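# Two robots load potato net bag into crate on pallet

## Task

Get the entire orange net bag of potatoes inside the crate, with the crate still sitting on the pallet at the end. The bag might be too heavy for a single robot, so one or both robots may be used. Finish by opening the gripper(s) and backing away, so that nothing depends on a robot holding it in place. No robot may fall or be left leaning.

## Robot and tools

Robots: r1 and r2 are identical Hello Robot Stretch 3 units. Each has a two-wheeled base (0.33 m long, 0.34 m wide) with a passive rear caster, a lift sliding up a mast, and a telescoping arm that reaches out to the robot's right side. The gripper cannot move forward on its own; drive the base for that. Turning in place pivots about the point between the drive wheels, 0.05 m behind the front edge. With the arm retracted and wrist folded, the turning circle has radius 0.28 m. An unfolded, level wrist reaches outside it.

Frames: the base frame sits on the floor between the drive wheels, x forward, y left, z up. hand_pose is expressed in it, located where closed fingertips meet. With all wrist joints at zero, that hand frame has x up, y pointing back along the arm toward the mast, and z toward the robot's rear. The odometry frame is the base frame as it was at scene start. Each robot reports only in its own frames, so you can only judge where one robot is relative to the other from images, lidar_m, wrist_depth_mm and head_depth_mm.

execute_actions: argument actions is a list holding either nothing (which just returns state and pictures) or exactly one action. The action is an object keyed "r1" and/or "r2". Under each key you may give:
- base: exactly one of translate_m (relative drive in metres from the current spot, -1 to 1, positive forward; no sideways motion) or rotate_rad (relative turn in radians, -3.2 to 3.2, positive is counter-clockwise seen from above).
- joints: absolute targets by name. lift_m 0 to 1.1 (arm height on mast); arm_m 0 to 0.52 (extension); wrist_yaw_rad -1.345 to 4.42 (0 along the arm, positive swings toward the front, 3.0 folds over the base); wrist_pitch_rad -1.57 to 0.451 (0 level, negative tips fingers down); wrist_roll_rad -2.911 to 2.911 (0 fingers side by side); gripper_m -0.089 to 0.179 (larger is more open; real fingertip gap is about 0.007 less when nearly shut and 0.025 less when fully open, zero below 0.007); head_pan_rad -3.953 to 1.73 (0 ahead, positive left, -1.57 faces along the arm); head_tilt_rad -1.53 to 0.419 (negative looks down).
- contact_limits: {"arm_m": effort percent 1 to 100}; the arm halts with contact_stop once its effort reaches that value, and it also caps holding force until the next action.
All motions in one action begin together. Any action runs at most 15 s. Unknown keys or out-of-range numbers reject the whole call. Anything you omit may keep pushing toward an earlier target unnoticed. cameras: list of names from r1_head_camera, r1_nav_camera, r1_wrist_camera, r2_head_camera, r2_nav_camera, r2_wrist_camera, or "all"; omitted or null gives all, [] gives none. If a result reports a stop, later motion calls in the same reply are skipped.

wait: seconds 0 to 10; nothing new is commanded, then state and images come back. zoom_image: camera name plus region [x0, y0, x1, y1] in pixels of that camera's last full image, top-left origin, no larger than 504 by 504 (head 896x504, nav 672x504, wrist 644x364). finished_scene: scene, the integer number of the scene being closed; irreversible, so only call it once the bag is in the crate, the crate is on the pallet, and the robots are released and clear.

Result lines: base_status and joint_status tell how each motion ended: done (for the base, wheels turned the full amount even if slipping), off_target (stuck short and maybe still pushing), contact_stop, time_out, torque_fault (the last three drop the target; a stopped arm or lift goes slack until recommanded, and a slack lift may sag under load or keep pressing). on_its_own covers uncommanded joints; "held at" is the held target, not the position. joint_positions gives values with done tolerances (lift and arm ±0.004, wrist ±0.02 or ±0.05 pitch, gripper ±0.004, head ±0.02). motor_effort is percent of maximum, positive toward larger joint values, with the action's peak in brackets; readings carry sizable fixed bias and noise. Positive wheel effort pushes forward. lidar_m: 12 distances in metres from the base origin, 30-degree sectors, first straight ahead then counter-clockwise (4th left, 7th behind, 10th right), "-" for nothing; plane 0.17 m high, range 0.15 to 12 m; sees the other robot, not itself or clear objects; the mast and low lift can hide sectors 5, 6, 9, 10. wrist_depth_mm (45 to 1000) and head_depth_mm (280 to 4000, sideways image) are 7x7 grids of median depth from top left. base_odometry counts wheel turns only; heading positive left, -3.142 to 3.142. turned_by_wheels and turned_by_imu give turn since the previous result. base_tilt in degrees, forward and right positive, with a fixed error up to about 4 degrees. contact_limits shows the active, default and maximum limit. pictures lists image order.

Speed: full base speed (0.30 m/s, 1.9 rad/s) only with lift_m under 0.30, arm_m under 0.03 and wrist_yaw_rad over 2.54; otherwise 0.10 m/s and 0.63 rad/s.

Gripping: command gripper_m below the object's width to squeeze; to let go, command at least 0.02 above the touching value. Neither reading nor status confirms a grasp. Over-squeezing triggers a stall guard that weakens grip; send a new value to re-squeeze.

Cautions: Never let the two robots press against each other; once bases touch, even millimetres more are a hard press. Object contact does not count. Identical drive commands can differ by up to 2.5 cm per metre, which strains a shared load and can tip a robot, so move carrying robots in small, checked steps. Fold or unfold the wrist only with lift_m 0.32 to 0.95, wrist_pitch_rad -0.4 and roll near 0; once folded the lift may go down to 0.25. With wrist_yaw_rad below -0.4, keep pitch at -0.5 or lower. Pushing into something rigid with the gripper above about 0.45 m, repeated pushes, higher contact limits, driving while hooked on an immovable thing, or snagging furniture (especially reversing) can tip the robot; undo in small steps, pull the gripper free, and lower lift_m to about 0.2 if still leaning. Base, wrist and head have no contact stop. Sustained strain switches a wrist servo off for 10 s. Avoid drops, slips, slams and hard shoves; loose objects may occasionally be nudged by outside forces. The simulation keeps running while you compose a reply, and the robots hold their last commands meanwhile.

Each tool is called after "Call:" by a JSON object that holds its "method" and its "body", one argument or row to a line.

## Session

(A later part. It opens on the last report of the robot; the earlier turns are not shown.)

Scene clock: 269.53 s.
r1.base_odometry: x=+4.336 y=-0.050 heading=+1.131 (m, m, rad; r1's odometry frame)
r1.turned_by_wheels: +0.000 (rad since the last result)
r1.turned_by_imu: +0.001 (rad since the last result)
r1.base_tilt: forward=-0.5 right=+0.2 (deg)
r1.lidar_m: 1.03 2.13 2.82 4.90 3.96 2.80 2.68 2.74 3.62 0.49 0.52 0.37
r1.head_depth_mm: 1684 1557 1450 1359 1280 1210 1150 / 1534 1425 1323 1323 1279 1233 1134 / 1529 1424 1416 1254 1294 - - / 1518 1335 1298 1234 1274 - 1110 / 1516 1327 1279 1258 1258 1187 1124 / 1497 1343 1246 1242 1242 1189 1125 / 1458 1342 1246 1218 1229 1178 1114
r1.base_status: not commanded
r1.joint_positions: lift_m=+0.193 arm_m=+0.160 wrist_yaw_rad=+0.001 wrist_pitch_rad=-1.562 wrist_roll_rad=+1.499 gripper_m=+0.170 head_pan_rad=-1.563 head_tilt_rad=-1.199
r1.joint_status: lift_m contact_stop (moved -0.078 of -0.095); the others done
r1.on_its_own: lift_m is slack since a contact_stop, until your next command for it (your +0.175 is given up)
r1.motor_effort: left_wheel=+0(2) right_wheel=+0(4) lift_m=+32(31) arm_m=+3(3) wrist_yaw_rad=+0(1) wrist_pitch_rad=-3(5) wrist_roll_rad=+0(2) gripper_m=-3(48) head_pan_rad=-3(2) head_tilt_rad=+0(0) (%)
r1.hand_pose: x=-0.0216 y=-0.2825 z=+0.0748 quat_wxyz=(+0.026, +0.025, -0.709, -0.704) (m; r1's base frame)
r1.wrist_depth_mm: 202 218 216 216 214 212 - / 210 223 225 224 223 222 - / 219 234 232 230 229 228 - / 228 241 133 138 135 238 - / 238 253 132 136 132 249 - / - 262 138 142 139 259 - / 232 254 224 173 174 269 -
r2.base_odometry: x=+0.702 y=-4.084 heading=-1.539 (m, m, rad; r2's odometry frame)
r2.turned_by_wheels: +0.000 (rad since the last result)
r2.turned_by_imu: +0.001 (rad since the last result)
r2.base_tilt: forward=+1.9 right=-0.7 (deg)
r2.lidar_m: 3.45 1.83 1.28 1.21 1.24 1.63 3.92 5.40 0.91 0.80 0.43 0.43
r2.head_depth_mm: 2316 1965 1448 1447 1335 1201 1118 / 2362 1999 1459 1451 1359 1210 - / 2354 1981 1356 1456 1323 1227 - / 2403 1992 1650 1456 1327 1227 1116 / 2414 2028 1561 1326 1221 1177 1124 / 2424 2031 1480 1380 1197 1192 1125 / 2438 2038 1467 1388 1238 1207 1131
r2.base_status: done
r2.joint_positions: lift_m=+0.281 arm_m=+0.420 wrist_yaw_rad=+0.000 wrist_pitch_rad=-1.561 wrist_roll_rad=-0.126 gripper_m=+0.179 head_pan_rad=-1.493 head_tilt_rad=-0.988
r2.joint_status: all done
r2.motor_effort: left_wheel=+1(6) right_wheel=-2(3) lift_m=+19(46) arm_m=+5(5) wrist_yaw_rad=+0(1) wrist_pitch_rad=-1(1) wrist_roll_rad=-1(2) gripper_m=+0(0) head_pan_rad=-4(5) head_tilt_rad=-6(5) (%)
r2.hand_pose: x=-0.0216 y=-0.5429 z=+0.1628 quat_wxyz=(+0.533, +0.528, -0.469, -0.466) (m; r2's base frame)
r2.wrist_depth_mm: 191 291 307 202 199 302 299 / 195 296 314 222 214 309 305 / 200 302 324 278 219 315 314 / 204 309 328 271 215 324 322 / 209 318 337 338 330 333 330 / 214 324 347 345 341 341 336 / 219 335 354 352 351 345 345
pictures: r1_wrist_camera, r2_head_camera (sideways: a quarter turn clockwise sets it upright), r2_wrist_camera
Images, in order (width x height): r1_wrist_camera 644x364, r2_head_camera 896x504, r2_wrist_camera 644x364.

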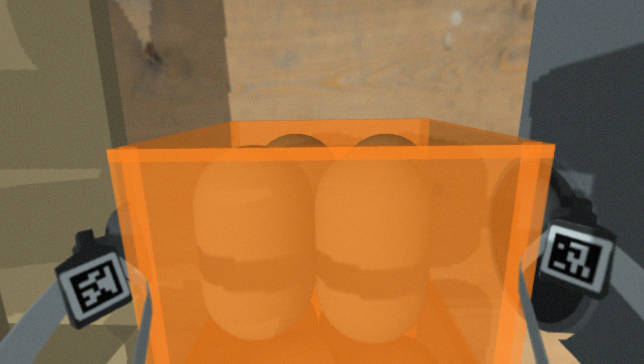

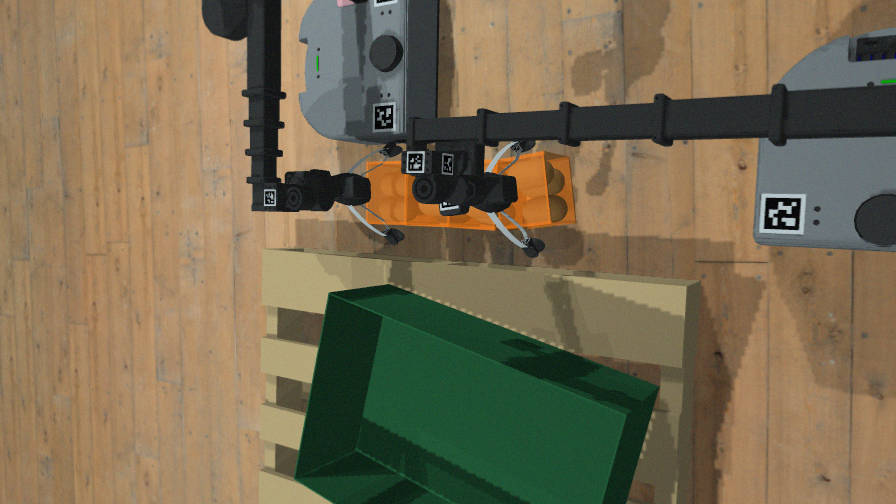

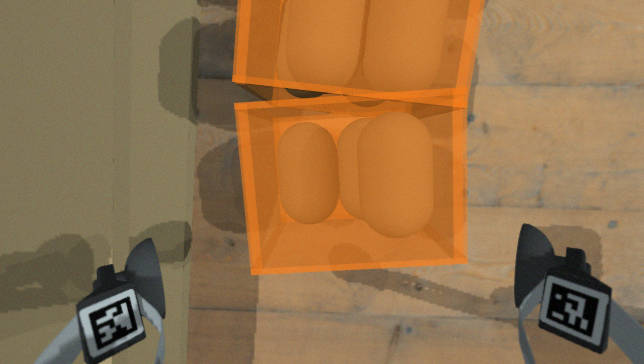

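Call:
{"method": "execute_actions", "body": {
  "actions": [
    {"r1":{"joints":{"lift_m":0.2,"gripper_m":0.179}},"r2":{"base":{"translate_m":-0.012},"joints":{"arm_m":0.47,"lift_m":0.25}}}
  ],
  "cameras": []
}}

Call:
{"method": "execute_actions", "body": {
  "actions": [
    {"r1":{"joints":{"lift_m":0.172}},"r2":{"joints":{"lift_m":0.172}}}
  ],
  "cameras": ["r1_wrist_camera","r2_head_camera","r2_wrist_camera"]
}}

Scene clock: 275.60 s.
r1.base_odometry: x=+4.336 y=-0.050 heading=+1.131 (m, m, rad; r1's odometry frame)
r1.turned_by_wheels: +0.000 (rad since the last result)
r1.turned_by_imu: +0.001 (rad since the last result)
r1.base_tilt: forward=-0.5 right=+0.4 (deg)
r1.lidar_m: 1.03 2.12 2.82 4.91 3.98 2.82 2.68 2.75 3.64 0.48 0.47 0.32
r1.head_depth_mm: 1685 1560 1453 1358 1290 1213 1145 / 1535 1426 1325 1322 1278 1225 1134 / 1519 1409 1420 1257 1293 - - / 1514 1337 1302 1243 1273 - 1114 / 1515 1326 1283 1262 1259 1188 1125 / 1506 1333 1247 1231 1246 1184 1122 / 1469 1343 1246 970 1234 1177 1114
r1.base_status: not commanded
r1.joint_positions: lift_m=+0.200 arm_m=+0.160 wrist_yaw_rad=+0.001 wrist_pitch_rad=-1.563 wrist_roll_rad=+1.499 gripper_m=+0.179 head_pan_rad=-1.563 head_tilt_rad=-1.199
r1.joint_status: all done
r1.motor_effort: left_wheel=-1(0) right_wheel=+1(1) lift_m=+40(41) arm_m=+3(3) wrist_yaw_rad=-1(0) wrist_pitch_rad=-3(3) wrist_roll_rad=+0(0) gripper_m=+0(48) head_pan_rad=-3(2) head_tilt_rad=+0(1) (%)
r1.hand_pose: x=-0.0216 y=-0.2823 z=+0.0820 quat_wxyz=(+0.026, +0.025, -0.709, -0.704) (m; r1's base frame)
r1.wrist_depth_mm: 208 223 221 221 219 220 - / 216 230 232 231 229 227 - / 226 239 239 236 237 237 - / 235 248 139 144 145 245 - / 246 260 139 143 141 257 - / - 271 146 150 149 268 - / 233 261 279 181 181 277 -
r2.base_odometry: x=+0.702 y=-4.072 heading=-1.539 (m, m, rad; r2's odometry frame)
r2.turned_by_wheels: +0.000 (rad since the last result)
r2.turned_by_imu: +0.001 (rad since the last result)
r2.base_tilt: forward=+1.8 right=-0.8 (deg)
r2.lidar_m: 3.45 1.83 1.28 1.21 1.24 1.63 3.89 5.39 0.90 0.82 0.44 0.44
r2.head_depth_mm: 2330 1977 1453 1442 1335 1214 1115 / 2359 1971 1457 1449 1336 1200 - / 2376 1989 1311 1454 1330 1229 - / 2366 2014 1652 1463 1327 1222 1111 / 2400 2016 1562 1327 1226 1183 1118 / 2425 2038 1483 1381 1173 1185 1126 / 2433 2036 1477 1396 1240 1206 1128
r2.base_status: done
r2.joint_positions: lift_m=+0.251 arm_m=+0.470 wrist_yaw_rad=+0.000 wrist_pitch_rad=-1.562 wrist_roll_rad=-0.126 gripper_m=+0.179 head_pan_rad=-1.493 head_tilt_rad=-0.988
r2.joint_status: all done
r2.motor_effort: left_wheel=+1(3) right_wheel=-1(5) lift_m=+19(21) arm_m=+5(6) wrist_yaw_rad=+0(1) wrist_pitch_rad=-2(1) wrist_roll_rad=-1(1) gripper_m=+0(0) head_pan_rad=-4(4) head_tilt_rad=-5(5) (%)
r2.hand_pose: x=-0.0216 y=-0.5928 z=+0.1329 quat_wxyz=(+0.533, +0.528, -0.469, -0.466) (m; r2's base frame)
r2.wrist_depth_mm: 171 267 281 179 237 275 272 / 174 271 286 176 176 279 277 / 177 279 287 183 181 286 287 / 182 285 298 250 292 288 293 / 181 293 305 242 192 297 294 / 183 314 312 254 195 305 303 / 185 307 322 319 315 316 318
pictures: none
No camera images: the call's "cameras" was empty. Leave "cameras" out to get every camera's image.

Scene clock: 277.67 s.
r1.base_odometry: x=+4.336 y=-0.050 heading=+1.131 (m, m, rad; r1's odometry frame)
r1.turned_by_wheels: +0.000 (rad since the last result)
r1.turned_by_imu: +0.000 (rad since the last result)
r1.base_tilt: forward=-0.5 right=+0.2 (deg)
r1.lidar_m: 1.03 2.14 2.82 4.91 3.98 2.80 2.68 2.75 3.64 0.48 0.47 0.35
r1.head_depth_mm: 1681 1556 1449 1358 1284 1214 1145 / 1536 1420 1324 1326 1282 1227 1134 / 1526 1419 1420 1258 1290 - - / 1512 1342 1295 1244 1278 - 1114 / 1518 1332 1289 1267 1247 1188 1124 / 1505 1334 1247 1233 1241 1186 1120 / 1464 1338 1246 1217 1238 1177 1115
r1.base_status: not commanded
r1.joint_positions: lift_m=+0.194 arm_m=+0.160 wrist_yaw_rad=+0.001 wrist_pitch_rad=-1.563 wrist_roll_rad=+1.500 gripper_m=+0.179 head_pan_rad=-1.563 head_tilt_rad=-1.198
r1.joint_status: lift_m contact_stop (moved -0.006 of -0.028)
r1.on_its_own: lift_m is slack since a contact_stop, until your next command for it (your +0.172 is given up)
r1.motor_effort: left_wheel=-1(1) right_wheel=+2(2) lift_m=+33(36) arm_m=+3(1) wrist_yaw_rad=+0(0) wrist_pitch_rad=-3(3) wrist_roll_rad=+0(0) gripper_m=-1(1) head_pan_rad=-3(3) head_tilt_rad=+0(0) (%)
r1.hand_pose: x=-0.0216 y=-0.2824 z=+0.0760 quat_wxyz=(+0.026, +0.025, -0.709, -0.704) (m; r1's base frame)
r1.wrist_depth_mm: 204 218 217 217 215 214 - / 212 226 225 225 224 221 - / 221 235 236 231 230 232 - / 230 242 134 139 136 238 - / 238 254 133 138 133 249 - / - 264 139 143 140 258 - / 233 256 226 177 175 271 -
r2.base_odometry: x=+0.702 y=-4.072 heading=-1.539 (m, m, rad; r2's odometry frame)
r2.turned_by_wheels: +0.000 (rad since the last result)
r2.turned_by_imu: +0.003 (rad since the last result)
r2.base_tilt: forward=+1.8 right=-0.8 (deg)
r2.lidar_m: 3.45 1.82 1.28 1.21 1.24 1.63 3.93 5.34 0.90 0.81 0.44 0.44
r2.head_depth_mm: 2318 1950 1450 1429 1334 1199 1110 / 2337 1973 1456 1450 1347 1201 - / 2357 1979 1356 1456 1330 1228 - / 2379 1994 1659 1463 1335 1224 1111 / 2379 2013 1565 1324 1223 1173 1118 / 2429 2027 1482 1376 1196 1196 1124 / 2416 2038 1465 1391 1230 1200 1130
r2.base_status: not commanded
r2.joint_positions: lift_m=+0.189 arm_m=+0.470 wrist_yaw_rad=-0.002 wrist_pitch_rad=-1.567 wrist_roll_rad=-0.127 gripper_m=+0.179 head_pan_rad=-1.494 head_tilt_rad=-0.989
r2.joint_status: lift_m contact_stop (moved -0.061 of -0.079)
r2.on_its_own: lift_m is slack since a contact_stop, until your next command for it (your +0.172 is given up)
r2.motor_effort: left_wheel=+4(8) right_wheel=-6(14) lift_m=+35(35) arm_m=+5(5) wrist_yaw_rad=+1(2) wrist_pitch_rad=+1(1) wrist_roll_rad=-1(1) gripper_m=-1(1) head_pan_rad=-4(4) head_tilt_rad=-6(6) (%)
r2.hand_pose: x=-0.0216 y=-0.5914 z=+0.0716 quat_wxyz=(+0.531, +0.529, -0.468, -0.467) (m; r2's base frame)
r2.wrist_depth_mm: 210 221 221 114 114 215 218 / 212 228 225 118 115 222 221 / 217 231 231 124 118 227 225 / 223 236 235 233 145 232 232 / 229 242 242 182 131 239 235 / 232 250 248 186 126 241 241 / 240 258 255 253 129 248 251
pictures: r1_wrist_camera, r2_head_camera (sideways: a quarter turn clockwise sets it upright), r2_wrist_camera
Images, in order (width x height): r1_wrist_camera 644x364, r2_head_camera 896x504, r2_wrist_camera 644x364.

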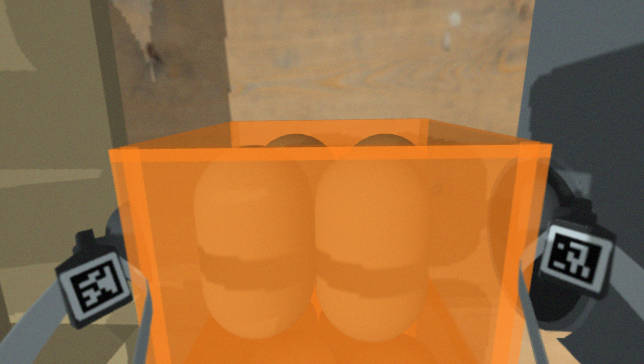

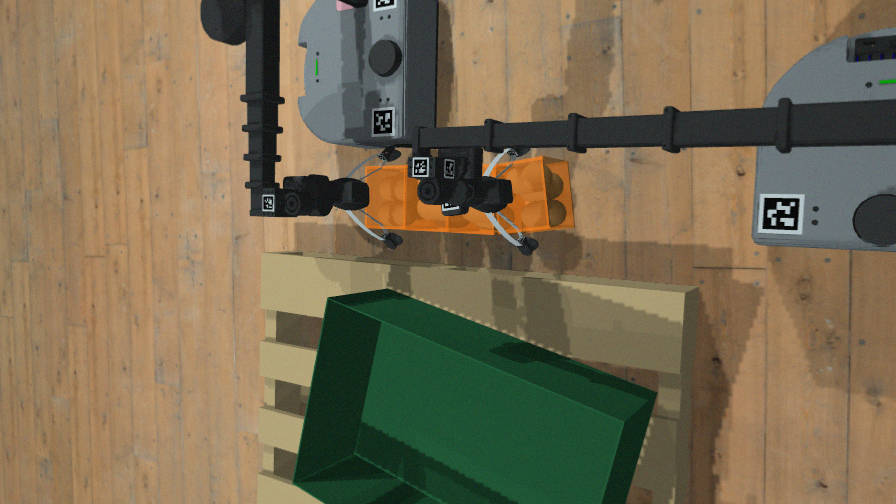

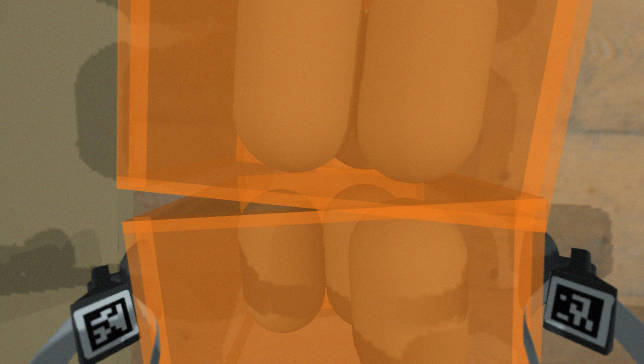

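Call:
{"method": "execute_actions", "body": {
  "actions": [
    {"r1":{"joints":{"gripper_m":0.05}},"r2":{"joints":{"gripper_m":0.05}}}
  ],
  "cameras": []
}}

Call:
{"method": "execute_actions", "body": {
  "actions": [
    {"r1":{"joints":{"lift_m":0.24}},"r2":{"joints":{"lift_m":0.236}}}
  ],
  "cameras": ["r1_wrist_camera","r2_head_camera","r2_wrist_camera"]
}}

Scene clock: 284.80 s.
r1.base_odometry: x=+4.336 y=-0.050 heading=+1.131 (m, m, rad; r1's odometry frame)
r1.turned_by_wheels: +0.000 (rad since the last result)
r1.turned_by_imu: +0.001 (rad since the last result)
r1.base_tilt: forward=-0.3 right=+0.2 (deg)
r1.lidar_m: 1.03 2.13 2.82 4.92 3.96 2.81 2.67 2.75 3.62 0.48 0.47 0.35
r1.head_depth_mm: 1707 1555 1449 1365 1281 1213 1151 / 1534 1422 1327 1325 1287 1226 1136 / 1531 1417 1418 1258 1291 - - / 1524 1343 1300 1237 1272 - 1114 / 1524 1331 1287 1263 1251 1188 1123 / 1504 1339 1246 1233 1242 1182 1117 / 1456 1340 1241 1217 1237 1176 1118
r1.base_status: not commanded
r1.joint_positions: lift_m=+0.201 arm_m=+0.160 wrist_yaw_rad=+0.000 wrist_pitch_rad=-1.568 wrist_roll_rad=+1.501 gripper_m=+0.055 head_pan_rad=-1.563 head_tilt_rad=-1.198
r1.joint_status: gripper_m off_target (ended at +0.055, target +0.050)
r1.on_its_own: lift_m is slack since a contact_stop, until your next command for it (your +0.172 is given up)
r1.motor_effort: left_wheel=-1(1) right_wheel=+2(4) lift_m=+33(32) arm_m=+2(2) wrist_yaw_rad=+1(0) wrist_pitch_rad=-1(5) wrist_roll_rad=+0(0) gripper_m=-32(100) head_pan_rad=-3(3) head_tilt_rad=+0(1) (%)
r1.hand_pose: x=-0.0216 y=-0.2813 z=+0.0829 quat_wxyz=(+0.025, +0.025, -0.708, -0.706) (m; r1's base frame)
r1.wrist_depth_mm: 210 224 226 223 220 220 - / 217 232 232 232 229 228 - / 226 239 240 237 238 237 - / 235 249 139 145 145 249 - / 245 248 140 144 143 - - / 257 - 147 151 151 271 - / - 257 280 180 181 278 -
r2.base_odometry: x=+0.702 y=-4.072 heading=-1.539 (m, m, rad; r2's odometry frame)
r2.turned_by_wheels: +0.000 (rad since the last result)
r2.turned_by_imu: +0.002 (rad since the last result)
r2.base_tilt: forward=+1.7 right=-0.8 (deg)
r2.lidar_m: 3.46 1.82 1.28 1.20 1.24 1.63 3.98 5.35 0.90 0.81 0.44 0.44
r2.head_depth_mm: 2311 1957 1447 1444 1332 1206 1113 / 2337 1962 1457 1446 1342 1212 - / 2372 1985 1352 1448 1333 1213 - / 2401 2006 1664 1448 1340 1221 1118 / 2411 2011 1551 1328 1217 1182 1121 / 2440 2030 1489 1378 1198 1195 1123 / 2469 2048 1460 1383 1238 1225 1122
r2.base_status: not commanded
r2.joint_positions: lift_m=+0.199 arm_m=+0.470 wrist_yaw_rad=-0.001 wrist_pitch_rad=-1.567 wrist_roll_rad=-0.128 gripper_m=+0.056 head_pan_rad=-1.494 head_tilt_rad=-0.990
r2.joint_status: gripper_m off_target (ended at +0.056, target +0.050)
r2.on_its_own: gripper_m is held at +0.054, not at your +0.050, by its stall guard, which is still easing; lift_m is slack since a contact_stop, until your next command for it (your +0.172 is given up)
r2.motor_effort: left_wheel=+0(7) right_wheel=-1(5) lift_m=+34(35) arm_m=+3(4) wrist_yaw_rad=+0(1) wrist_pitch_rad=+1(1) wrist_roll_rad=+0(1) gripper_m=-35(99) head_pan_rad=-3(3) head_tilt_rad=-4(5) (%)
r2.hand_pose: x=-0.0216 y=-0.5916 z=+0.0813 quat_wxyz=(+0.532, +0.530, -0.468, -0.467) (m; r2's base frame)
r2.wrist_depth_mm: 217 225 232 123 123 227 227 / 222 230 237 126 124 232 232 / 228 237 239 133 128 237 235 / 233 245 246 244 198 244 242 / 236 248 253 191 140 246 246 / 243 242 258 197 136 256 250 / 249 268 262 265 139 260 259
pictures: none
No camera images: the call's "cameras" was empty. Leave "cameras" out to get every camera's image.

Scene clock: 285.97 s.
r1.base_odometry: x=+4.336 y=-0.050 heading=+1.131 (m, m, rad; r1's odometry frame)
r1.turned_by_wheels: +0.000 (rad since the last result)
r1.turned_by_imu: +0.000 (rad since the last result)
r1.base_tilt: forward=-0.6 right=+0.3 (deg)
r1.lidar_m: 1.03 2.13 2.82 4.93 3.95 2.82 2.67 2.76 3.61 0.49 0.44 0.33
r1.head_depth_mm: 1683 1561 1447 1352 1289 1217 1151 / 1530 1419 1322 1324 1273 1231 1127 / 1521 1412 1414 1255 1290 - - / 1530 1344 1290 1237 1277 - 1113 / 1515 1332 1275 1247 1249 1186 1127 / 1510 1338 1246 1230 1236 1183 1115 / 1462 1339 1240 906 1238 1176 1112
r1.base_status: not commanded
r1.joint_positions: lift_m=+0.239 arm_m=+0.160 wrist_yaw_rad=-0.001 wrist_pitch_rad=-1.559 wrist_roll_rad=+1.501 gripper_m=+0.061 head_pan_rad=-1.563 head_tilt_rad=-1.198
r1.joint_status: all done
r1.on_its_own: gripper_m is held at +0.061, not at your +0.050, by its stall guard, which is still easing
r1.motor_effort: left_wheel=+0(0) right_wheel=-5(7) lift_m=+52(56) arm_m=+2(2) wrist_yaw_rad=+1(2) wrist_pitch_rad=-4(4) wrist_roll_rad=-1(1) gripper_m=-8(32) head_pan_rad=-3(2) head_tilt_rad=-1(0) (%)
r1.hand_pose: x=-0.0215 y=-0.2834 z=+0.1215 quat_wxyz=(+0.025, +0.024, -0.710, -0.703) (m; r1's base frame)
r1.wrist_depth_mm: 245 250 258 259 257 254 - / 254 258 269 269 267 266 - / 263 268 279 200 272 273 - / 225 278 139 144 141 - - / 179 284 143 147 146 - - / 181 - 155 157 162 311 - / 187 253 328 187 187 319 -
r2.base_odometry: x=+0.702 y=-4.072 heading=-1.539 (m, m, rad; r2's odometry frame)
r2.turned_by_wheels: +0.000 (rad since the last result)
r2.turned_by_imu: +0.000 (rad since the last result)
r2.base_tilt: forward=+1.8 right=-0.7 (deg)
r2.lidar_m: 3.45 1.81 1.28 1.21 1.24 1.64 3.96 5.36 0.90 0.81 0.44 0.44
r2.head_depth_mm: 2312 1952 1482 1440 1331 1207 1112 / 2304 1981 1495 1449 1342 1209 - / 2376 1992 1437 1404 1318 1224 - / 2377 1988 1652 1473 1331 1221 1112 / 2420 2022 1561 1327 1225 1183 1119 / 2386 2034 1481 1378 1196 1197 1125 / 2425 2031 1450 1385 1240 1216 1129
r2.base_status: not commanded
r2.joint_positions: lift_m=+0.235 arm_m=+0.470 wrist_yaw_rad=-0.001 wrist_pitch_rad=-1.523 wrist_roll_rad=-0.127 gripper_m=+0.060 head_pan_rad=-1.494 head_tilt_rad=-0.990
r2.joint_status: all done
r2.on_its_own: gripper_m is held at +0.058, not at your +0.050, by its stall guard, which is still easing
r2.motor_effort: left_wheel=+0(1) right_wheel=+1(1) lift_m=+63(62) arm_m=+2(4) wrist_yaw_rad=+1(1) wrist_pitch_rad=-13(14) wrist_roll_rad=-1(1) gripper_m=-35(38) head_pan_rad=-4(3) head_tilt_rad=-4(4) (%)
r2.hand_pose: x=-0.0216 y=-0.6031 z=+0.1166 quat_wxyz=(+0.543, +0.517, -0.478, -0.457) (m; r2's base frame)
r2.wrist_depth_mm: 208 252 267 145 145 264 266 / 211 257 271 142 142 268 267 / 217 260 275 145 143 273 270 / 219 263 282 221 276 277 277 / 268 272 285 196 144 284 278 / 275 272 289 196 140 284 284 / 279 295 297 295 142 292 290
pictures: r1_wrist_camera, r2_head_camera (sideways: a quarter turn clockwise sets it upright), r2_wrist_camera
Images, in order (width x height): r1_wrist_camera 644x364, r2_head_camera 896x504, r2_wrist_camera 644x364.

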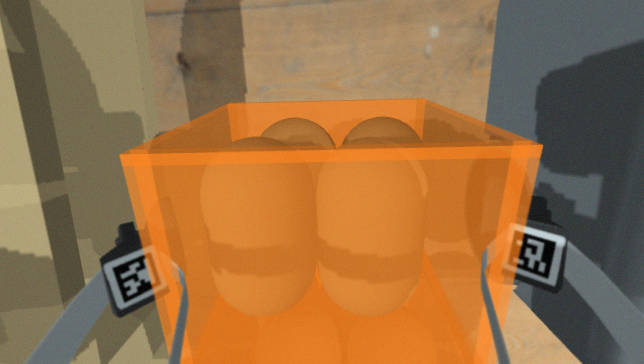

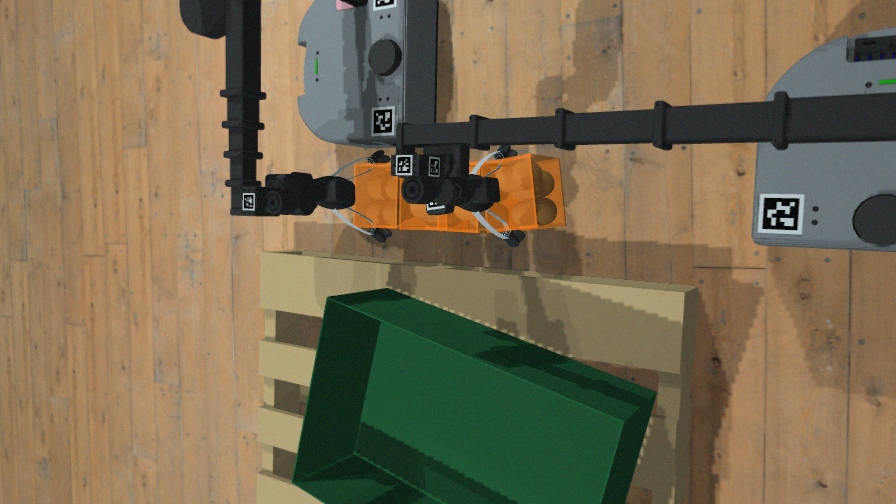

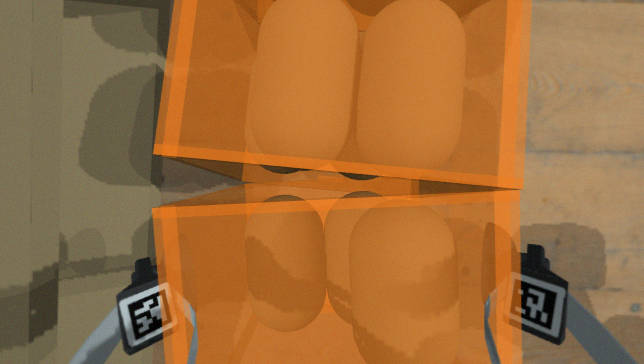

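Call:
{"method": "execute_actions", "body": {
  "actions": [
    {"r1":{"joints":{"lift_m":0.45,"gripper_m":0.066}},"r2":{"joints":{"lift_m":0.446,"gripper_m":0.066}}}
  ],
  "cameras": ["r1_wrist_camera","r2_nav_camera","r2_wrist_camera"]
}}

Scene clock: 292.30 s.
r1.base_odometry: x=+4.336 y=-0.050 heading=+1.131 (m, m, rad; r1's odometry frame)
r1.turned_by_wheels: +0.000 (rad since the last result)
r1.turned_by_imu: +0.001 (rad since the last result)
r1.base_tilt: forward=-0.4 right=+0.4 (deg)
r1.lidar_m: 1.03 2.13 2.83 4.92 3.96 2.81 2.68 2.75 3.63 0.48 0.54 0.91
r1.head_depth_mm: 1680 1559 1456 1363 1288 1229 - / 1530 1424 1326 1321 1279 1231 - / 1525 1411 1431 - - - - / 1522 1340 1291 987 1282 - 1121 / 1520 1332 1287 1035 1266 1189 1125 / 1505 1336 1247 1032 1251 1183 1116 / 1466 1333 1250 913 1245 1171 1115
r1.base_status: not commanded
r1.joint_positions: lift_m=+0.449 arm_m=+0.160 wrist_yaw_rad=-0.001 wrist_pitch_rad=-1.559 wrist_roll_rad=+1.501 gripper_m=+0.077 head_pan_rad=-1.563 head_tilt_rad=-1.198
r1.joint_status: gripper_m off_target (ended at +0.077, target +0.066); the others done
r1.on_its_own: gripper_m is held at +0.076, not at your +0.066, by its stall guard, which is still easing
r1.motor_effort: left_wheel=+0(0) right_wheel=-6(6) lift_m=+52(54) arm_m=+2(2) wrist_yaw_rad=+1(1) wrist_pitch_rad=-4(4) wrist_roll_rad=+0(1) gripper_m=-24(78) head_pan_rad=-3(3) head_tilt_rad=+0(0) (%)
r1.hand_pose: x=-0.0215 y=-0.2834 z=+0.3315 quat_wxyz=(+0.025, +0.024, -0.710, -0.703) (m; r1's base frame)
r1.wrist_depth_mm: 452 340 451 451 448 - - / 478 356 462 474 473 - - / 480 368 463 200 192 - - / 280 359 138 144 139 - - / 249 316 143 147 146 - 517 / 256 - 155 158 163 547 528 / 256 408 440 187 187 564 566
r2.base_odometry: x=+0.702 y=-4.072 heading=-1.539 (m, m, rad; r2's odometry frame)
r2.turned_by_wheels: +0.000 (rad since the last result)
r2.turned_by_imu: +0.001 (rad since the last result)
r2.base_tilt: forward=+1.8 right=-0.7 (deg)
r2.lidar_m: 3.45 1.82 1.28 1.21 1.24 1.63 3.96 5.38 0.90 0.81 0.44 0.44
r2.head_depth_mm: 2296 1882 1473 1433 1335 1205 1112 / 2349 1902 1743 1429 1365 1209 - / 2351 1039 1750 1142 1353 1221 - / 2371 1997 1626 1450 1337 1226 1117 / 2400 1999 1557 1323 1221 1175 1119 / 2402 2025 1487 1379 1194 1194 1122 / 2456 2046 1467 1372 1240 1217 1130
r2.base_status: not commanded
r2.joint_positions: lift_m=+0.445 arm_m=+0.470 wrist_yaw_rad=-0.001 wrist_pitch_rad=-1.522 wrist_roll_rad=-0.127 gripper_m=+0.078 head_pan_rad=-1.494 head_tilt_rad=-0.990
r2.joint_status: gripper_m off_target (ended at +0.078, target +0.066); the others done
r2.on_its_own: gripper_m is held at +0.077, not at your +0.066, by its stall guard, which is still easing
r2.motor_effort: left_wheel=+0(0) right_wheel=+0(0) lift_m=+63(66) arm_m=+2(3) wrist_yaw_rad=+0(1) wrist_pitch_rad=-13(14) wrist_roll_rad=-1(1) gripper_m=-28(90) head_pan_rad=-4(4) head_tilt_rad=-5(5) (%)
r2.hand_pose: x=-0.0216 y=-0.6033 z=+0.3266 quat_wxyz=(+0.543, +0.517, -0.479, -0.456) (m; r2's base frame)
r2.wrist_depth_mm: 257 347 430 145 146 406 379 / 275 356 362 143 143 482 471 / 291 360 371 147 144 489 484 / 308 374 480 491 488 496 487 / 335 378 480 199 144 495 502 / 347 384 498 197 141 504 502 / 365 393 518 519 141 519 510
pictures: r1_wrist_camera, r2_nav_camera (sideways: a quarter turn counterclockwise sets it upright), r2_wrist_camera
Images, in order (width x height): r1_wrist_camera 644x364, r2_nav_camera 672x504, r2_wrist_camera 644x364.

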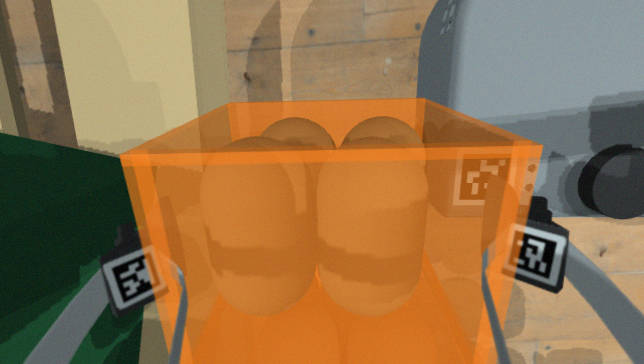

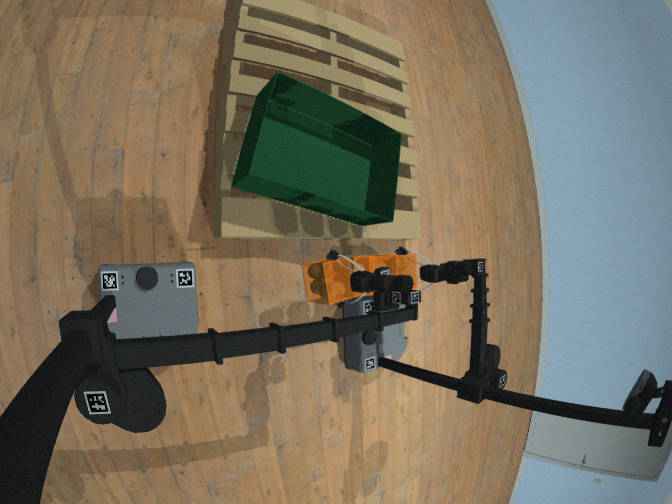

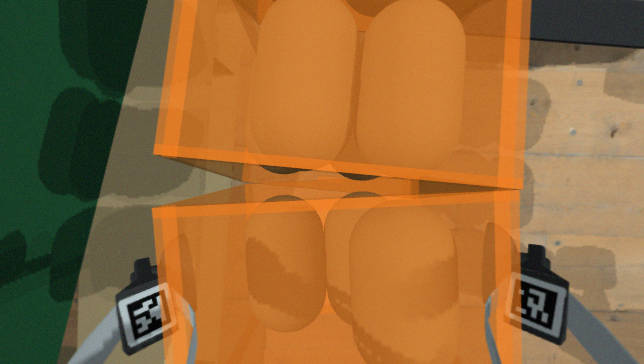

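Call:
{"method": "execute_actions", "body": {
  "actions": [
    {"r1":{"base":{"translate_m":0.1},"joints":{"lift_m":0.68}},"r2":{"joints":{"lift_m":0.676,"arm_m":0.37}}}
  ],
  "cameras": []
}}

Call:
{"method": "execute_actions", "body": {
  "actions": [
    {"r1":{"joints":{"arm_m":0.36}},"r2":{"base":{"translate_m":0.21}}}
  ],
  "cameras": ["r1_wrist_camera","r2_nav_camera","r2_wrist_camera","r1_nav_camera"]
}}

Scene clock: 300.33 s.
r1.base_odometry: x=+4.379 y=+0.041 heading=+1.131 (m, m, rad; r1's odometry frame)
r1.turned_by_wheels: +0.000 (rad since the last result)
r1.turned_by_imu: +0.001 (rad since the last result)
r1.base_tilt: forward=-0.4 right=+0.3 (deg)
r1.lidar_m: 0.93 2.03 2.68 4.93 4.13 2.91 2.78 2.85 3.76 0.50 0.56 0.81
r1.head_depth_mm: 1585 1463 1356 1274 1281 1213 - / 1532 1486 - - - - - / 1521 1320 - 1318 1288 - 1147 / 1524 1331 1316 750 1286 - 1117 / 1506 1330 1277 753 1264 1184 1125 / 1508 1342 1250 756 1253 1185 1119 / 1572 1278 1219 799 1251 1174 1114
r1.base_status: done
r1.joint_positions: lift_m=+0.679 arm_m=+0.160 wrist_yaw_rad=-0.001 wrist_pitch_rad=-1.559 wrist_roll_rad=+1.501 gripper_m=+0.087 head_pan_rad=-1.563 head_tilt_rad=-1.198
r1.joint_status: all done
r1.on_its_own: gripper_m is held at +0.086, not at your +0.066, by its stall guard, which is not easing now
r1.motor_effort: left_wheel=+1(5) right_wheel=-7(8) lift_m=+53(55) arm_m=+2(1) wrist_yaw_rad=+1(2) wrist_pitch_rad=-4(4) wrist_roll_rad=+0(1) gripper_m=-20(21) head_pan_rad=-3(3) head_tilt_rad=+0(1) (%)
r1.hand_pose: x=-0.0215 y=-0.2834 z=+0.5615 quat_wxyz=(+0.025, +0.024, -0.711, -0.703) (m; r1's base frame)
r1.wrist_depth_mm: 579 566 561 662 655 - 659 / 576 579 584 693 692 - - / 595 583 574 195 187 - 711 / 625 609 138 144 139 724 727 / 652 651 144 147 146 749 757 / 691 - 157 158 197 805 790 / 705 651 708 186 186 827 821
r2.base_odometry: x=+0.702 y=-4.072 heading=-1.539 (m, m, rad; r2's odometry frame)
r2.turned_by_wheels: +0.000 (rad since the last result)
r2.turned_by_imu: +0.001 (rad since the last result)
r2.base_tilt: forward=+1.7 right=-0.7 (deg)
r2.lidar_m: 3.45 1.82 1.28 1.21 1.24 1.63 3.97 5.38 0.81 0.81 0.44 0.44
r2.head_depth_mm: 2177 1960 1691 - - - - / 2220 2059 1439 1385 1322 1214 - / 770 873 - 873 1342 1228 - / 2384 2009 1621 1442 1331 1224 1110 / 2370 2016 1563 1317 1219 1176 1118 / 2418 2045 1484 1373 1197 1194 1123 / 2426 2053 1465 1386 1238 1217 1127
r2.base_status: not commanded
r2.joint_positions: lift_m=+0.675 arm_m=+0.371 wrist_yaw_rad=-0.002 wrist_pitch_rad=-1.519 wrist_roll_rad=-0.127 gripper_m=+0.095 head_pan_rad=-1.494 head_tilt_rad=-0.990
r2.joint_status: all done
r2.on_its_own: gripper_m is held at +0.093, not at your +0.066, by its stall guard, which is not easing now
r2.motor_effort: left_wheel=-1(1) right_wheel=+0(0) lift_m=+63(66) arm_m=-6(6) wrist_yaw_rad=+1(2) wrist_pitch_rad=-15(15) wrist_roll_rad=-1(1) gripper_m=-23(22) head_pan_rad=-3(5) head_tilt_rad=-5(5) (%)
r2.hand_pose: x=-0.0216 y=-0.5048 z=+0.5565 quat_wxyz=(+0.544, +0.516, -0.479, -0.456) (m; r2's base frame)
r2.wrist_depth_mm: 574 576 583 147 148 542 530 / 601 504 584 144 144 632 707 / 600 509 596 147 144 724 722 / 604 511 601 719 726 724 728 / 616 511 628 199 144 722 722 / 464 517 628 195 140 759 744 / 798 798 764 197 140 780 749
pictures: none
No camera images: the call's "cameras" was empty. Leave "cameras" out to get every camera's image.

Scene clock: 303.63 s.
r1.base_odometry: x=+4.379 y=+0.041 heading=+1.131 (m, m, rad; r1's odometry frame)
r1.turned_by_wheels: +0.000 (rad since the last result)
r1.turned_by_imu: +0.001 (rad since the last result)
r1.base_tilt: forward=-0.4 right=+0.2 (deg)
r1.lidar_m: 1.97 2.02 2.70 4.93 4.11 2.91 2.78 2.85 3.76 0.50 0.56 0.91
r1.head_depth_mm: 1589 1468 1358 1275 1287 1219 - / - - - - - - - / - 1353 1305 1319 1290 - 1144 / 1521 1316 976 1311 1292 - 1119 / 1495 1333 856 1308 1263 1189 1126 / 1506 1339 1159 1305 1250 1186 1116 / 1575 860 1234 1301 1247 1175 1118
r1.base_status: not commanded
r1.joint_positions: lift_m=+0.679 arm_m=+0.360 wrist_yaw_rad=-0.002 wrist_pitch_rad=-1.556 wrist_roll_rad=+1.501 gripper_m=+0.087 head_pan_rad=-1.563 head_tilt_rad=-1.198
r1.joint_status: all done
r1.on_its_own: gripper_m is held at +0.086, not at your +0.066, by its stall guard, which is not easing now
r1.motor_effort: left_wheel=+1(2) right_wheel=-7(8) lift_m=+53(52) arm_m=+3(3) wrist_yaw_rad=+2(3) wrist_pitch_rad=-5(6) wrist_roll_rad=-1(1) gripper_m=-20(22) head_pan_rad=-2(2) head_tilt_rad=+0(1) (%)
r1.hand_pose: x=-0.0215 y=-0.4840 z=+0.5614 quat_wxyz=(+0.024, +0.023, -0.711, -0.702) (m; r1's base frame)
r1.wrist_depth_mm: 461 561 564 544 661 647 - / 488 570 570 566 674 688 - / 498 605 590 193 696 715 - / 519 624 137 143 139 733 711 / 545 649 143 148 147 768 752 / 558 - 157 158 200 809 768 / 554 693 687 187 187 829 812
r2.base_odometry: x=+0.709 y=-4.282 heading=-1.539 (m, m, rad; r2's odometry frame)
r2.turned_by_wheels: +0.000 (rad since the last result)
r2.turned_by_imu: -0.001 (rad since the last result)
r2.base_tilt: forward=+1.8 right=-0.7 (deg)
r2.lidar_m: 3.23 1.84 1.29 1.22 1.25 1.65 3.99 5.37 0.90 0.36 0.32 0.52
r2.head_depth_mm: 2214 1930 1690 - - - - / 2221 2045 1632 1466 1335 1216 - / 765 871 - 875 1251 1203 - / 2361 1995 1430 1341 1220 1189 1112 / 2382 2019 1464 1377 1220 1178 1117 / 2393 2036 1514 1353 1230 1199 1120 / 2432 2038 1646 1387 1204 1219 1122
r2.base_status: done
r2.joint_positions: lift_m=+0.675 arm_m=+0.371 wrist_yaw_rad=-0.003 wrist_pitch_rad=-1.519 wrist_roll_rad=-0.123 gripper_m=+0.095 head_pan_rad=-1.494 head_tilt_rad=-0.990
r2.joint_status: not commanded
r2.on_its_own: gripper_m is held at +0.093, not at your +0.066, by its stall guard, which is not easing now
r2.motor_effort: left_wheel=-2(4) right_wheel=+2(6) lift_m=+62(63) arm_m=-6(6) wrist_yaw_rad=+2(2) wrist_pitch_rad=-14(15) wrist_roll_rad=-2(2) gripper_m=-22(23) head_pan_rad=-4(4) head_tilt_rad=-5(5) (%)
r2.hand_pose: x=-0.0216 y=-0.5048 z=+0.5565 quat_wxyz=(+0.543, +0.515, -0.481, -0.457) (m; r2's base frame)
r2.wrist_depth_mm: 484 572 579 147 150 636 534 / 505 592 585 145 146 660 577 / 531 586 593 147 144 718 707 / 574 616 605 216 214 734 735 / 521 604 607 199 145 744 725 / 753 488 485 197 140 742 755 / 775 796 796 198 141 763 759
pictures: r1_nav_camera (sideways: a quarter turn counterclockwise sets it upright), r1_wrist_camera, r2_nav_camera (sideways: a quarter turn counterclockwise sets it upright), r2_wrist_camera
Images, in order (width x height): r1_nav_camera 672x504, r1_wrist_camera 644x364, r2_nav_camera 672x504, r2_wrist_camera 644x364.

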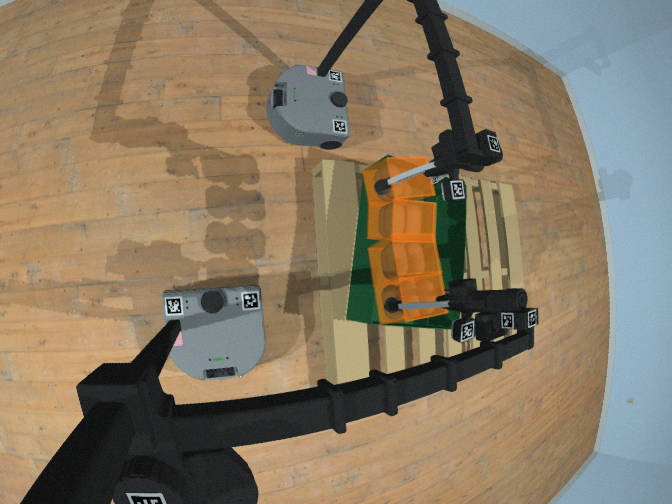

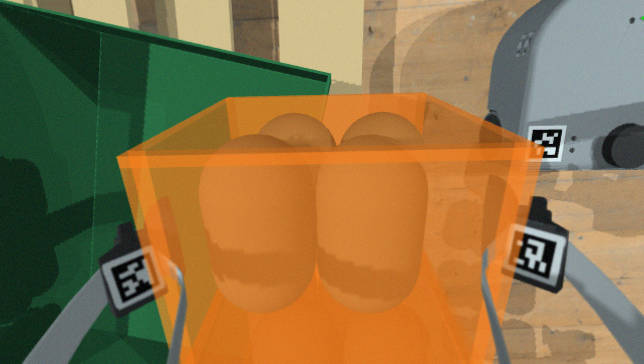

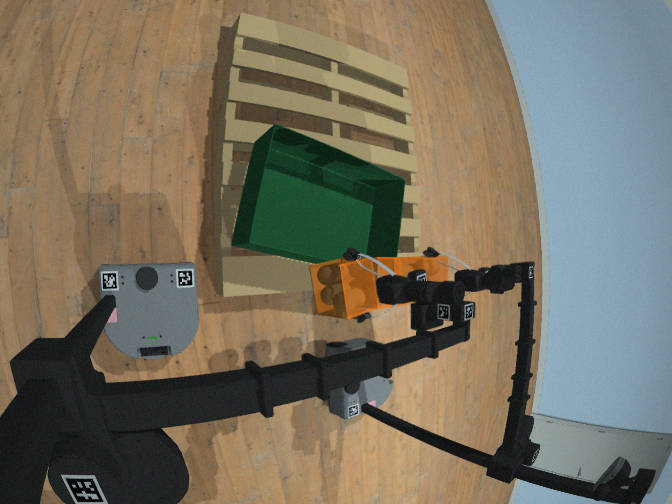

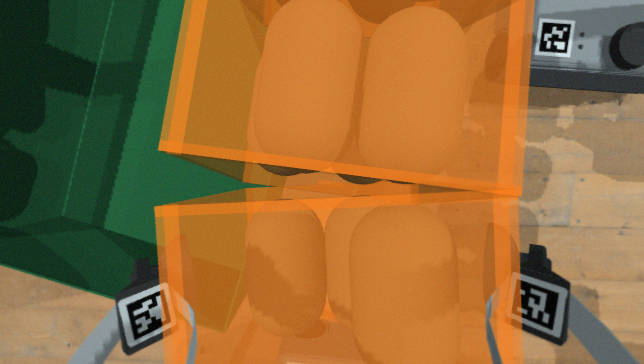

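Call:
{"method": "execute_actions", "body": {
  "actions": [
    {"r1":{"base":{"translate_m":-0.02},"joints":{"arm_m":0.52,"wrist_roll_rad":1.72}},"r2":{"base":{"translate_m":0.25},"joints":{"arm_m":0.40,"wrist_roll_rad":0.1}}}
  ],
  "cameras": []
}}

Call:
{"method": "execute_actions", "body": {
  "actions": [
    {"r1":{"joints":{"lift_m":0.58}},"r2":{"joints":{"lift_m":0.576}}}
  ],
  "cameras": ["r1_wrist_camera","r2_head_camera","r2_wrist_camera","r1_head_camera"]
}}

Scene clock: 317.43 s.
r1.base_odometry: x=+4.370 y=+0.023 heading=+1.132 (m, m, rad; r1's odometry frame)
r1.turned_by_wheels: +0.000 (rad since the last result)
r1.turned_by_imu: +0.002 (rad since the last result)
r1.base_tilt: forward=-0.4 right=+0.1 (deg)
r1.lidar_m: 2.00 2.05 2.72 4.91 4.07 2.89 2.76 2.82 3.73 0.49 0.56 1.08
r1.head_depth_mm: 1627 1472 1364 1333 1289 1216 - / - - - - - - - / 1473 1302 1322 1318 1289 - 1149 / 1511 898 1293 1311 1287 - 1125 / 1501 927 1279 1313 1260 1192 1124 / 1463 1327 1241 1303 1242 1182 1124 / 1446 1274 1251 1303 1237 1178 1117
r1.base_status: done
r1.joint_positions: lift_m=+0.679 arm_m=+0.518 wrist_yaw_rad=-0.004 wrist_pitch_rad=-1.537 wrist_roll_rad=+1.726 gripper_m=+0.087 head_pan_rad=-1.563 head_tilt_rad=-1.198
r1.joint_status: all done
joint sent to its limit — the command would take r1.arm_m past its upper limit, so that joint was sent only as far as its limit.
r1.on_its_own: gripper_m is held at +0.086, not at your +0.066, by its stall guard, which is not easing now
r1.motor_effort: left_wheel=+4(6) right_wheel=-12(17) lift_m=+53(53) arm_m=+2(4) wrist_yaw_rad=+4(12) wrist_pitch_rad=-13(13) wrist_roll_rad=-4(18) gripper_m=-21(22) head_pan_rad=-2(3) head_tilt_rad=+0(0) (%)
r1.hand_pose: x=-0.0215 y=-0.6471 z=+0.5610 quat_wxyz=(-0.057, -0.056, -0.716, -0.693) (m; r1's base frame)
r1.wrist_depth_mm: 570 570 648 657 543 647 634 / 647 530 585 567 510 671 664 / 619 530 578 190 395 698 687 / 653 525 137 142 140 719 729 / 667 682 143 148 147 695 728 / 723 - 159 160 445 787 775 / 840 740 628 187 192 812 822
r2.base_odometry: x=+0.717 y=-4.532 heading=-1.540 (m, m, rad; r2's odometry frame)
r2.turned_by_wheels: +0.000 (rad since the last result)
r2.turned_by_imu: -0.001 (rad since the last result)
r2.base_tilt: forward=+1.9 right=-0.7 (deg)
r2.lidar_m: 2.99 1.86 1.30 1.24 1.26 1.66 4.00 1.10 0.33 0.33 0.37 3.16
r2.head_depth_mm: 2242 1960 1706 - - - - / 778 840 1300 1332 1193 1163 - / 2357 2028 1156 906 1211 1182 - / 2394 2000 1470 1349 1213 1185 1110 / 2413 1996 1637 1327 1180 1192 1120 / 2427 2030 1636 1435 1305 1201 1121 / 2445 2044 1652 1446 1271 1204 1127
r2.base_status: done
r2.joint_positions: lift_m=+0.675 arm_m=+0.400 wrist_yaw_rad=-0.008 wrist_pitch_rad=-1.513 wrist_roll_rad=+0.118 gripper_m=+0.095 head_pan_rad=-1.494 head_tilt_rad=-0.990
r2.joint_status: all done
r2.on_its_own: gripper_m is held at +0.093, not at your +0.066, by its stall guard, which is not easing now
r2.motor_effort: left_wheel=-7(8) right_wheel=+8(7) lift_m=+62(63) arm_m=+1(4) wrist_yaw_rad=+6(6) wrist_pitch_rad=-16(17) wrist_roll_rad=-7(7) gripper_m=-23(24) head_pan_rad=-4(3) head_tilt_rad=-4(5) (%)
r2.hand_pose: x=-0.0216 y=-0.5357 z=+0.5565 quat_wxyz=(+0.481, +0.454, -0.545, -0.515) (m; r2's base frame)
r2.wrist_depth_mm: 602 594 573 148 158 693 675 / 599 595 585 146 147 696 699 / 621 598 554 147 145 697 712 / 628 604 603 606 207 722 736 / 643 638 580 200 146 722 728 / 643 634 532 197 139 626 712 / 655 775 758 430 140 771 770
pictures: none
No camera images: the call's "cameras" was empty. Leave "cameras" out to get every camera's image.

Scene clock: 319.17 s.
r1.base_odometry: x=+4.370 y=+0.023 heading=+1.132 (m, m, rad; r1's odometry frame)
r1.turned_by_wheels: +0.000 (rad since the last result)
r1.turned_by_imu: +0.000 (rad since the last result)
r1.base_tilt: forward=-0.5 right=+0.2 (deg)
r1.lidar_m: 1.99 2.05 2.72 4.93 4.06 2.89 2.76 2.82 3.74 0.49 0.56 1.08
r1.head_depth_mm: 1597 1477 1361 1334 1285 1231 - / 1541 1422 1339 1328 1285 1221 - / - 1269 1327 1317 1293 - - / 1523 990 1276 1312 1289 - 1123 / 1513 987 1284 1312 1261 1187 1125 / 1456 1040 1246 1311 1250 1182 1123 / 830 1231 1244 1303 1246 1182 1114
r1.base_status: not commanded
r1.joint_positions: lift_m=+0.580 arm_m=+0.518 wrist_yaw_rad=-0.004 wrist_pitch_rad=-1.537 wrist_roll_rad=+1.726 gripper_m=+0.087 head_pan_rad=-1.563 head_tilt_rad=-1.198
r1.joint_status: all done
r1.on_its_own: gripper_m is held at +0.086, not at your +0.066, by its stall guard, which is not easing now
r1.motor_effort: left_wheel=+5(5) right_wheel=-13(13) lift_m=+37(49) arm_m=+2(2) wrist_yaw_rad=+5(5) wrist_pitch_rad=-13(13) wrist_roll_rad=-3(4) gripper_m=-22(21) head_pan_rad=-3(3) head_tilt_rad=-1(1) (%)
r1.hand_pose: x=-0.0215 y=-0.6471 z=+0.4616 quat_wxyz=(-0.057, -0.056, -0.716, -0.693) (m; r1's base frame)
r1.wrist_depth_mm: 487 464 466 547 440 549 555 / 334 399 475 471 457 567 572 / 502 423 488 189 392 597 587 / 595 420 137 142 140 614 612 / 577 374 143 147 148 340 642 / 590 - 160 160 396 554 668 / 705 440 593 186 192 695 701
r2.base_odometry: x=+0.717 y=-4.532 heading=-1.540 (m, m, rad; r2's odometry frame)
r2.turned_by_wheels: +0.000 (rad since the last result)
r2.turned_by_imu: +0.000 (rad since the last result)
r2.base_tilt: forward=+1.8 right=-0.7 (deg)
r2.lidar_m: 2.99 1.86 1.30 1.23 1.27 1.67 4.03 1.10 0.33 0.33 0.37 3.17
r2.head_depth_mm: 2300 1945 1669 1465 1308 1185 - / 2318 904 - 1309 1208 1173 - / 2335 1996 1640 971 1209 1180 - / 2369 2002 1471 1336 1212 1188 1116 / 2407 2012 1652 1323 1183 1187 1116 / 2412 2046 1653 1436 1309 1198 1126 / 2434 2040 1652 1448 1281 1205 1127
r2.base_status: not commanded
r2.joint_positions: lift_m=+0.576 arm_m=+0.400 wrist_yaw_rad=-0.008 wrist_pitch_rad=-1.512 wrist_roll_rad=+0.118 gripper_m=+0.095 head_pan_rad=-1.494 head_tilt_rad=-0.990
r2.joint_status: all done
r2.on_its_own: gripper_m is held at +0.093, not at your +0.066, by its stall guard, which is not easing now
r2.motor_effort: left_wheel=-7(7) right_wheel=+8(9) lift_m=+32(59) arm_m=+2(2) wrist_yaw_rad=+6(5) wrist_pitch_rad=-17(17) wrist_roll_rad=-7(7) gripper_m=-23(24) head_pan_rad=-4(4) head_tilt_rad=-5(5) (%)
r2.hand_pose: x=-0.0216 y=-0.5357 z=+0.4576 quat_wxyz=(+0.481, +0.454, -0.545, -0.515) (m; r2's base frame)
r2.wrist_depth_mm: 626 352 486 150 159 350 593 / 519 353 486 147 146 344 602 / 518 362 498 147 145 371 615 / 523 395 509 495 206 393 627 / 536 399 512 198 145 384 623 / 523 359 524 196 139 371 637 / 545 375 419 390 139 580 642
pictures: r1_head_camera (sideways: a quarter turn clockwise sets it upright), r1_wrist_camera, r2_head_camera (sideways: a quarter turn clockwise sets it upright), r2_wrist_camera
Images, in order (width x height): r1_head_camera 896x504, r1_wrist_camera 644x364, r2_head_camera 896x504, r2_wrist_camera 644x364.

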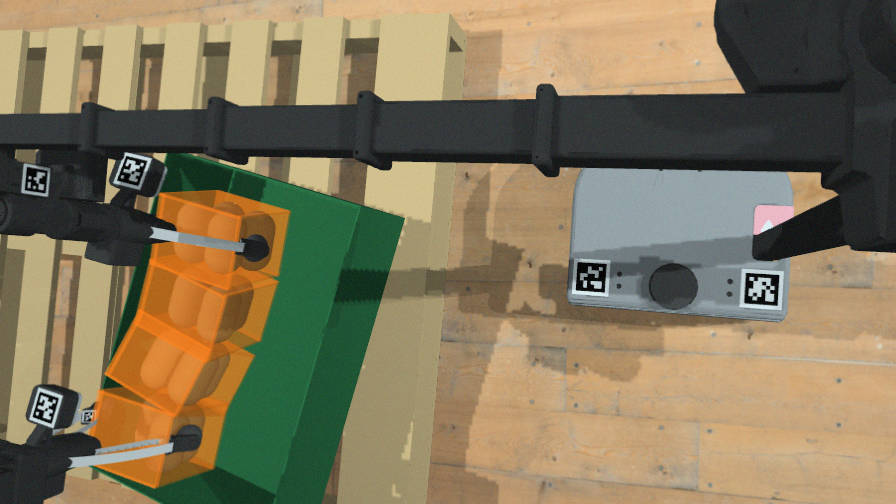

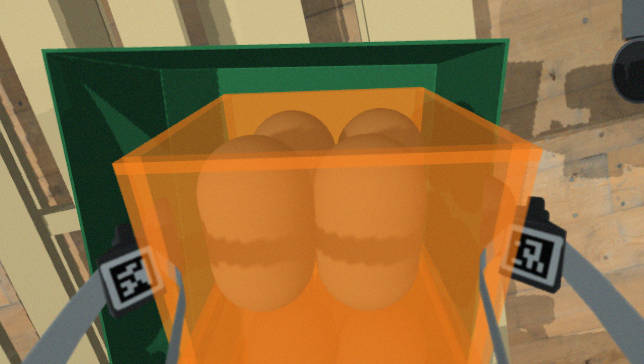

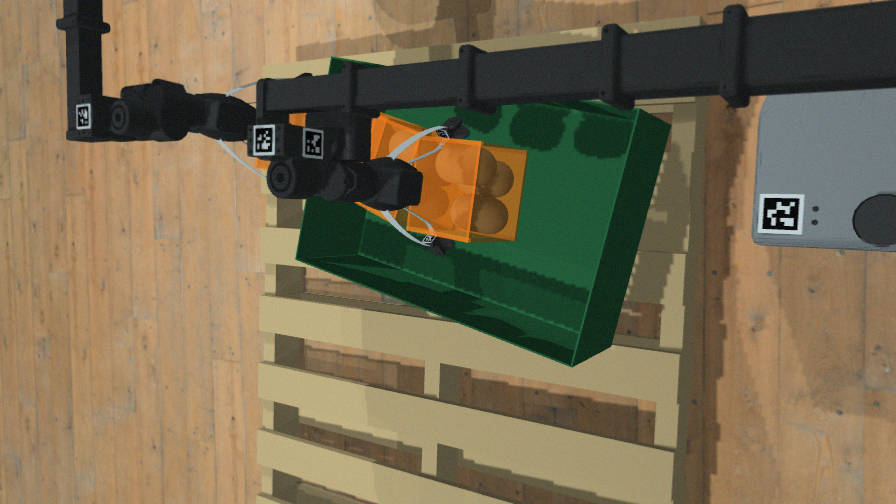

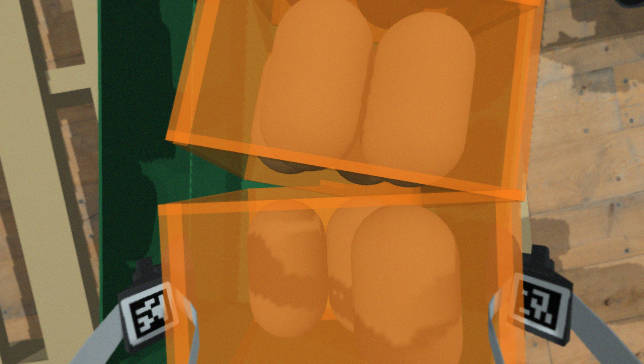

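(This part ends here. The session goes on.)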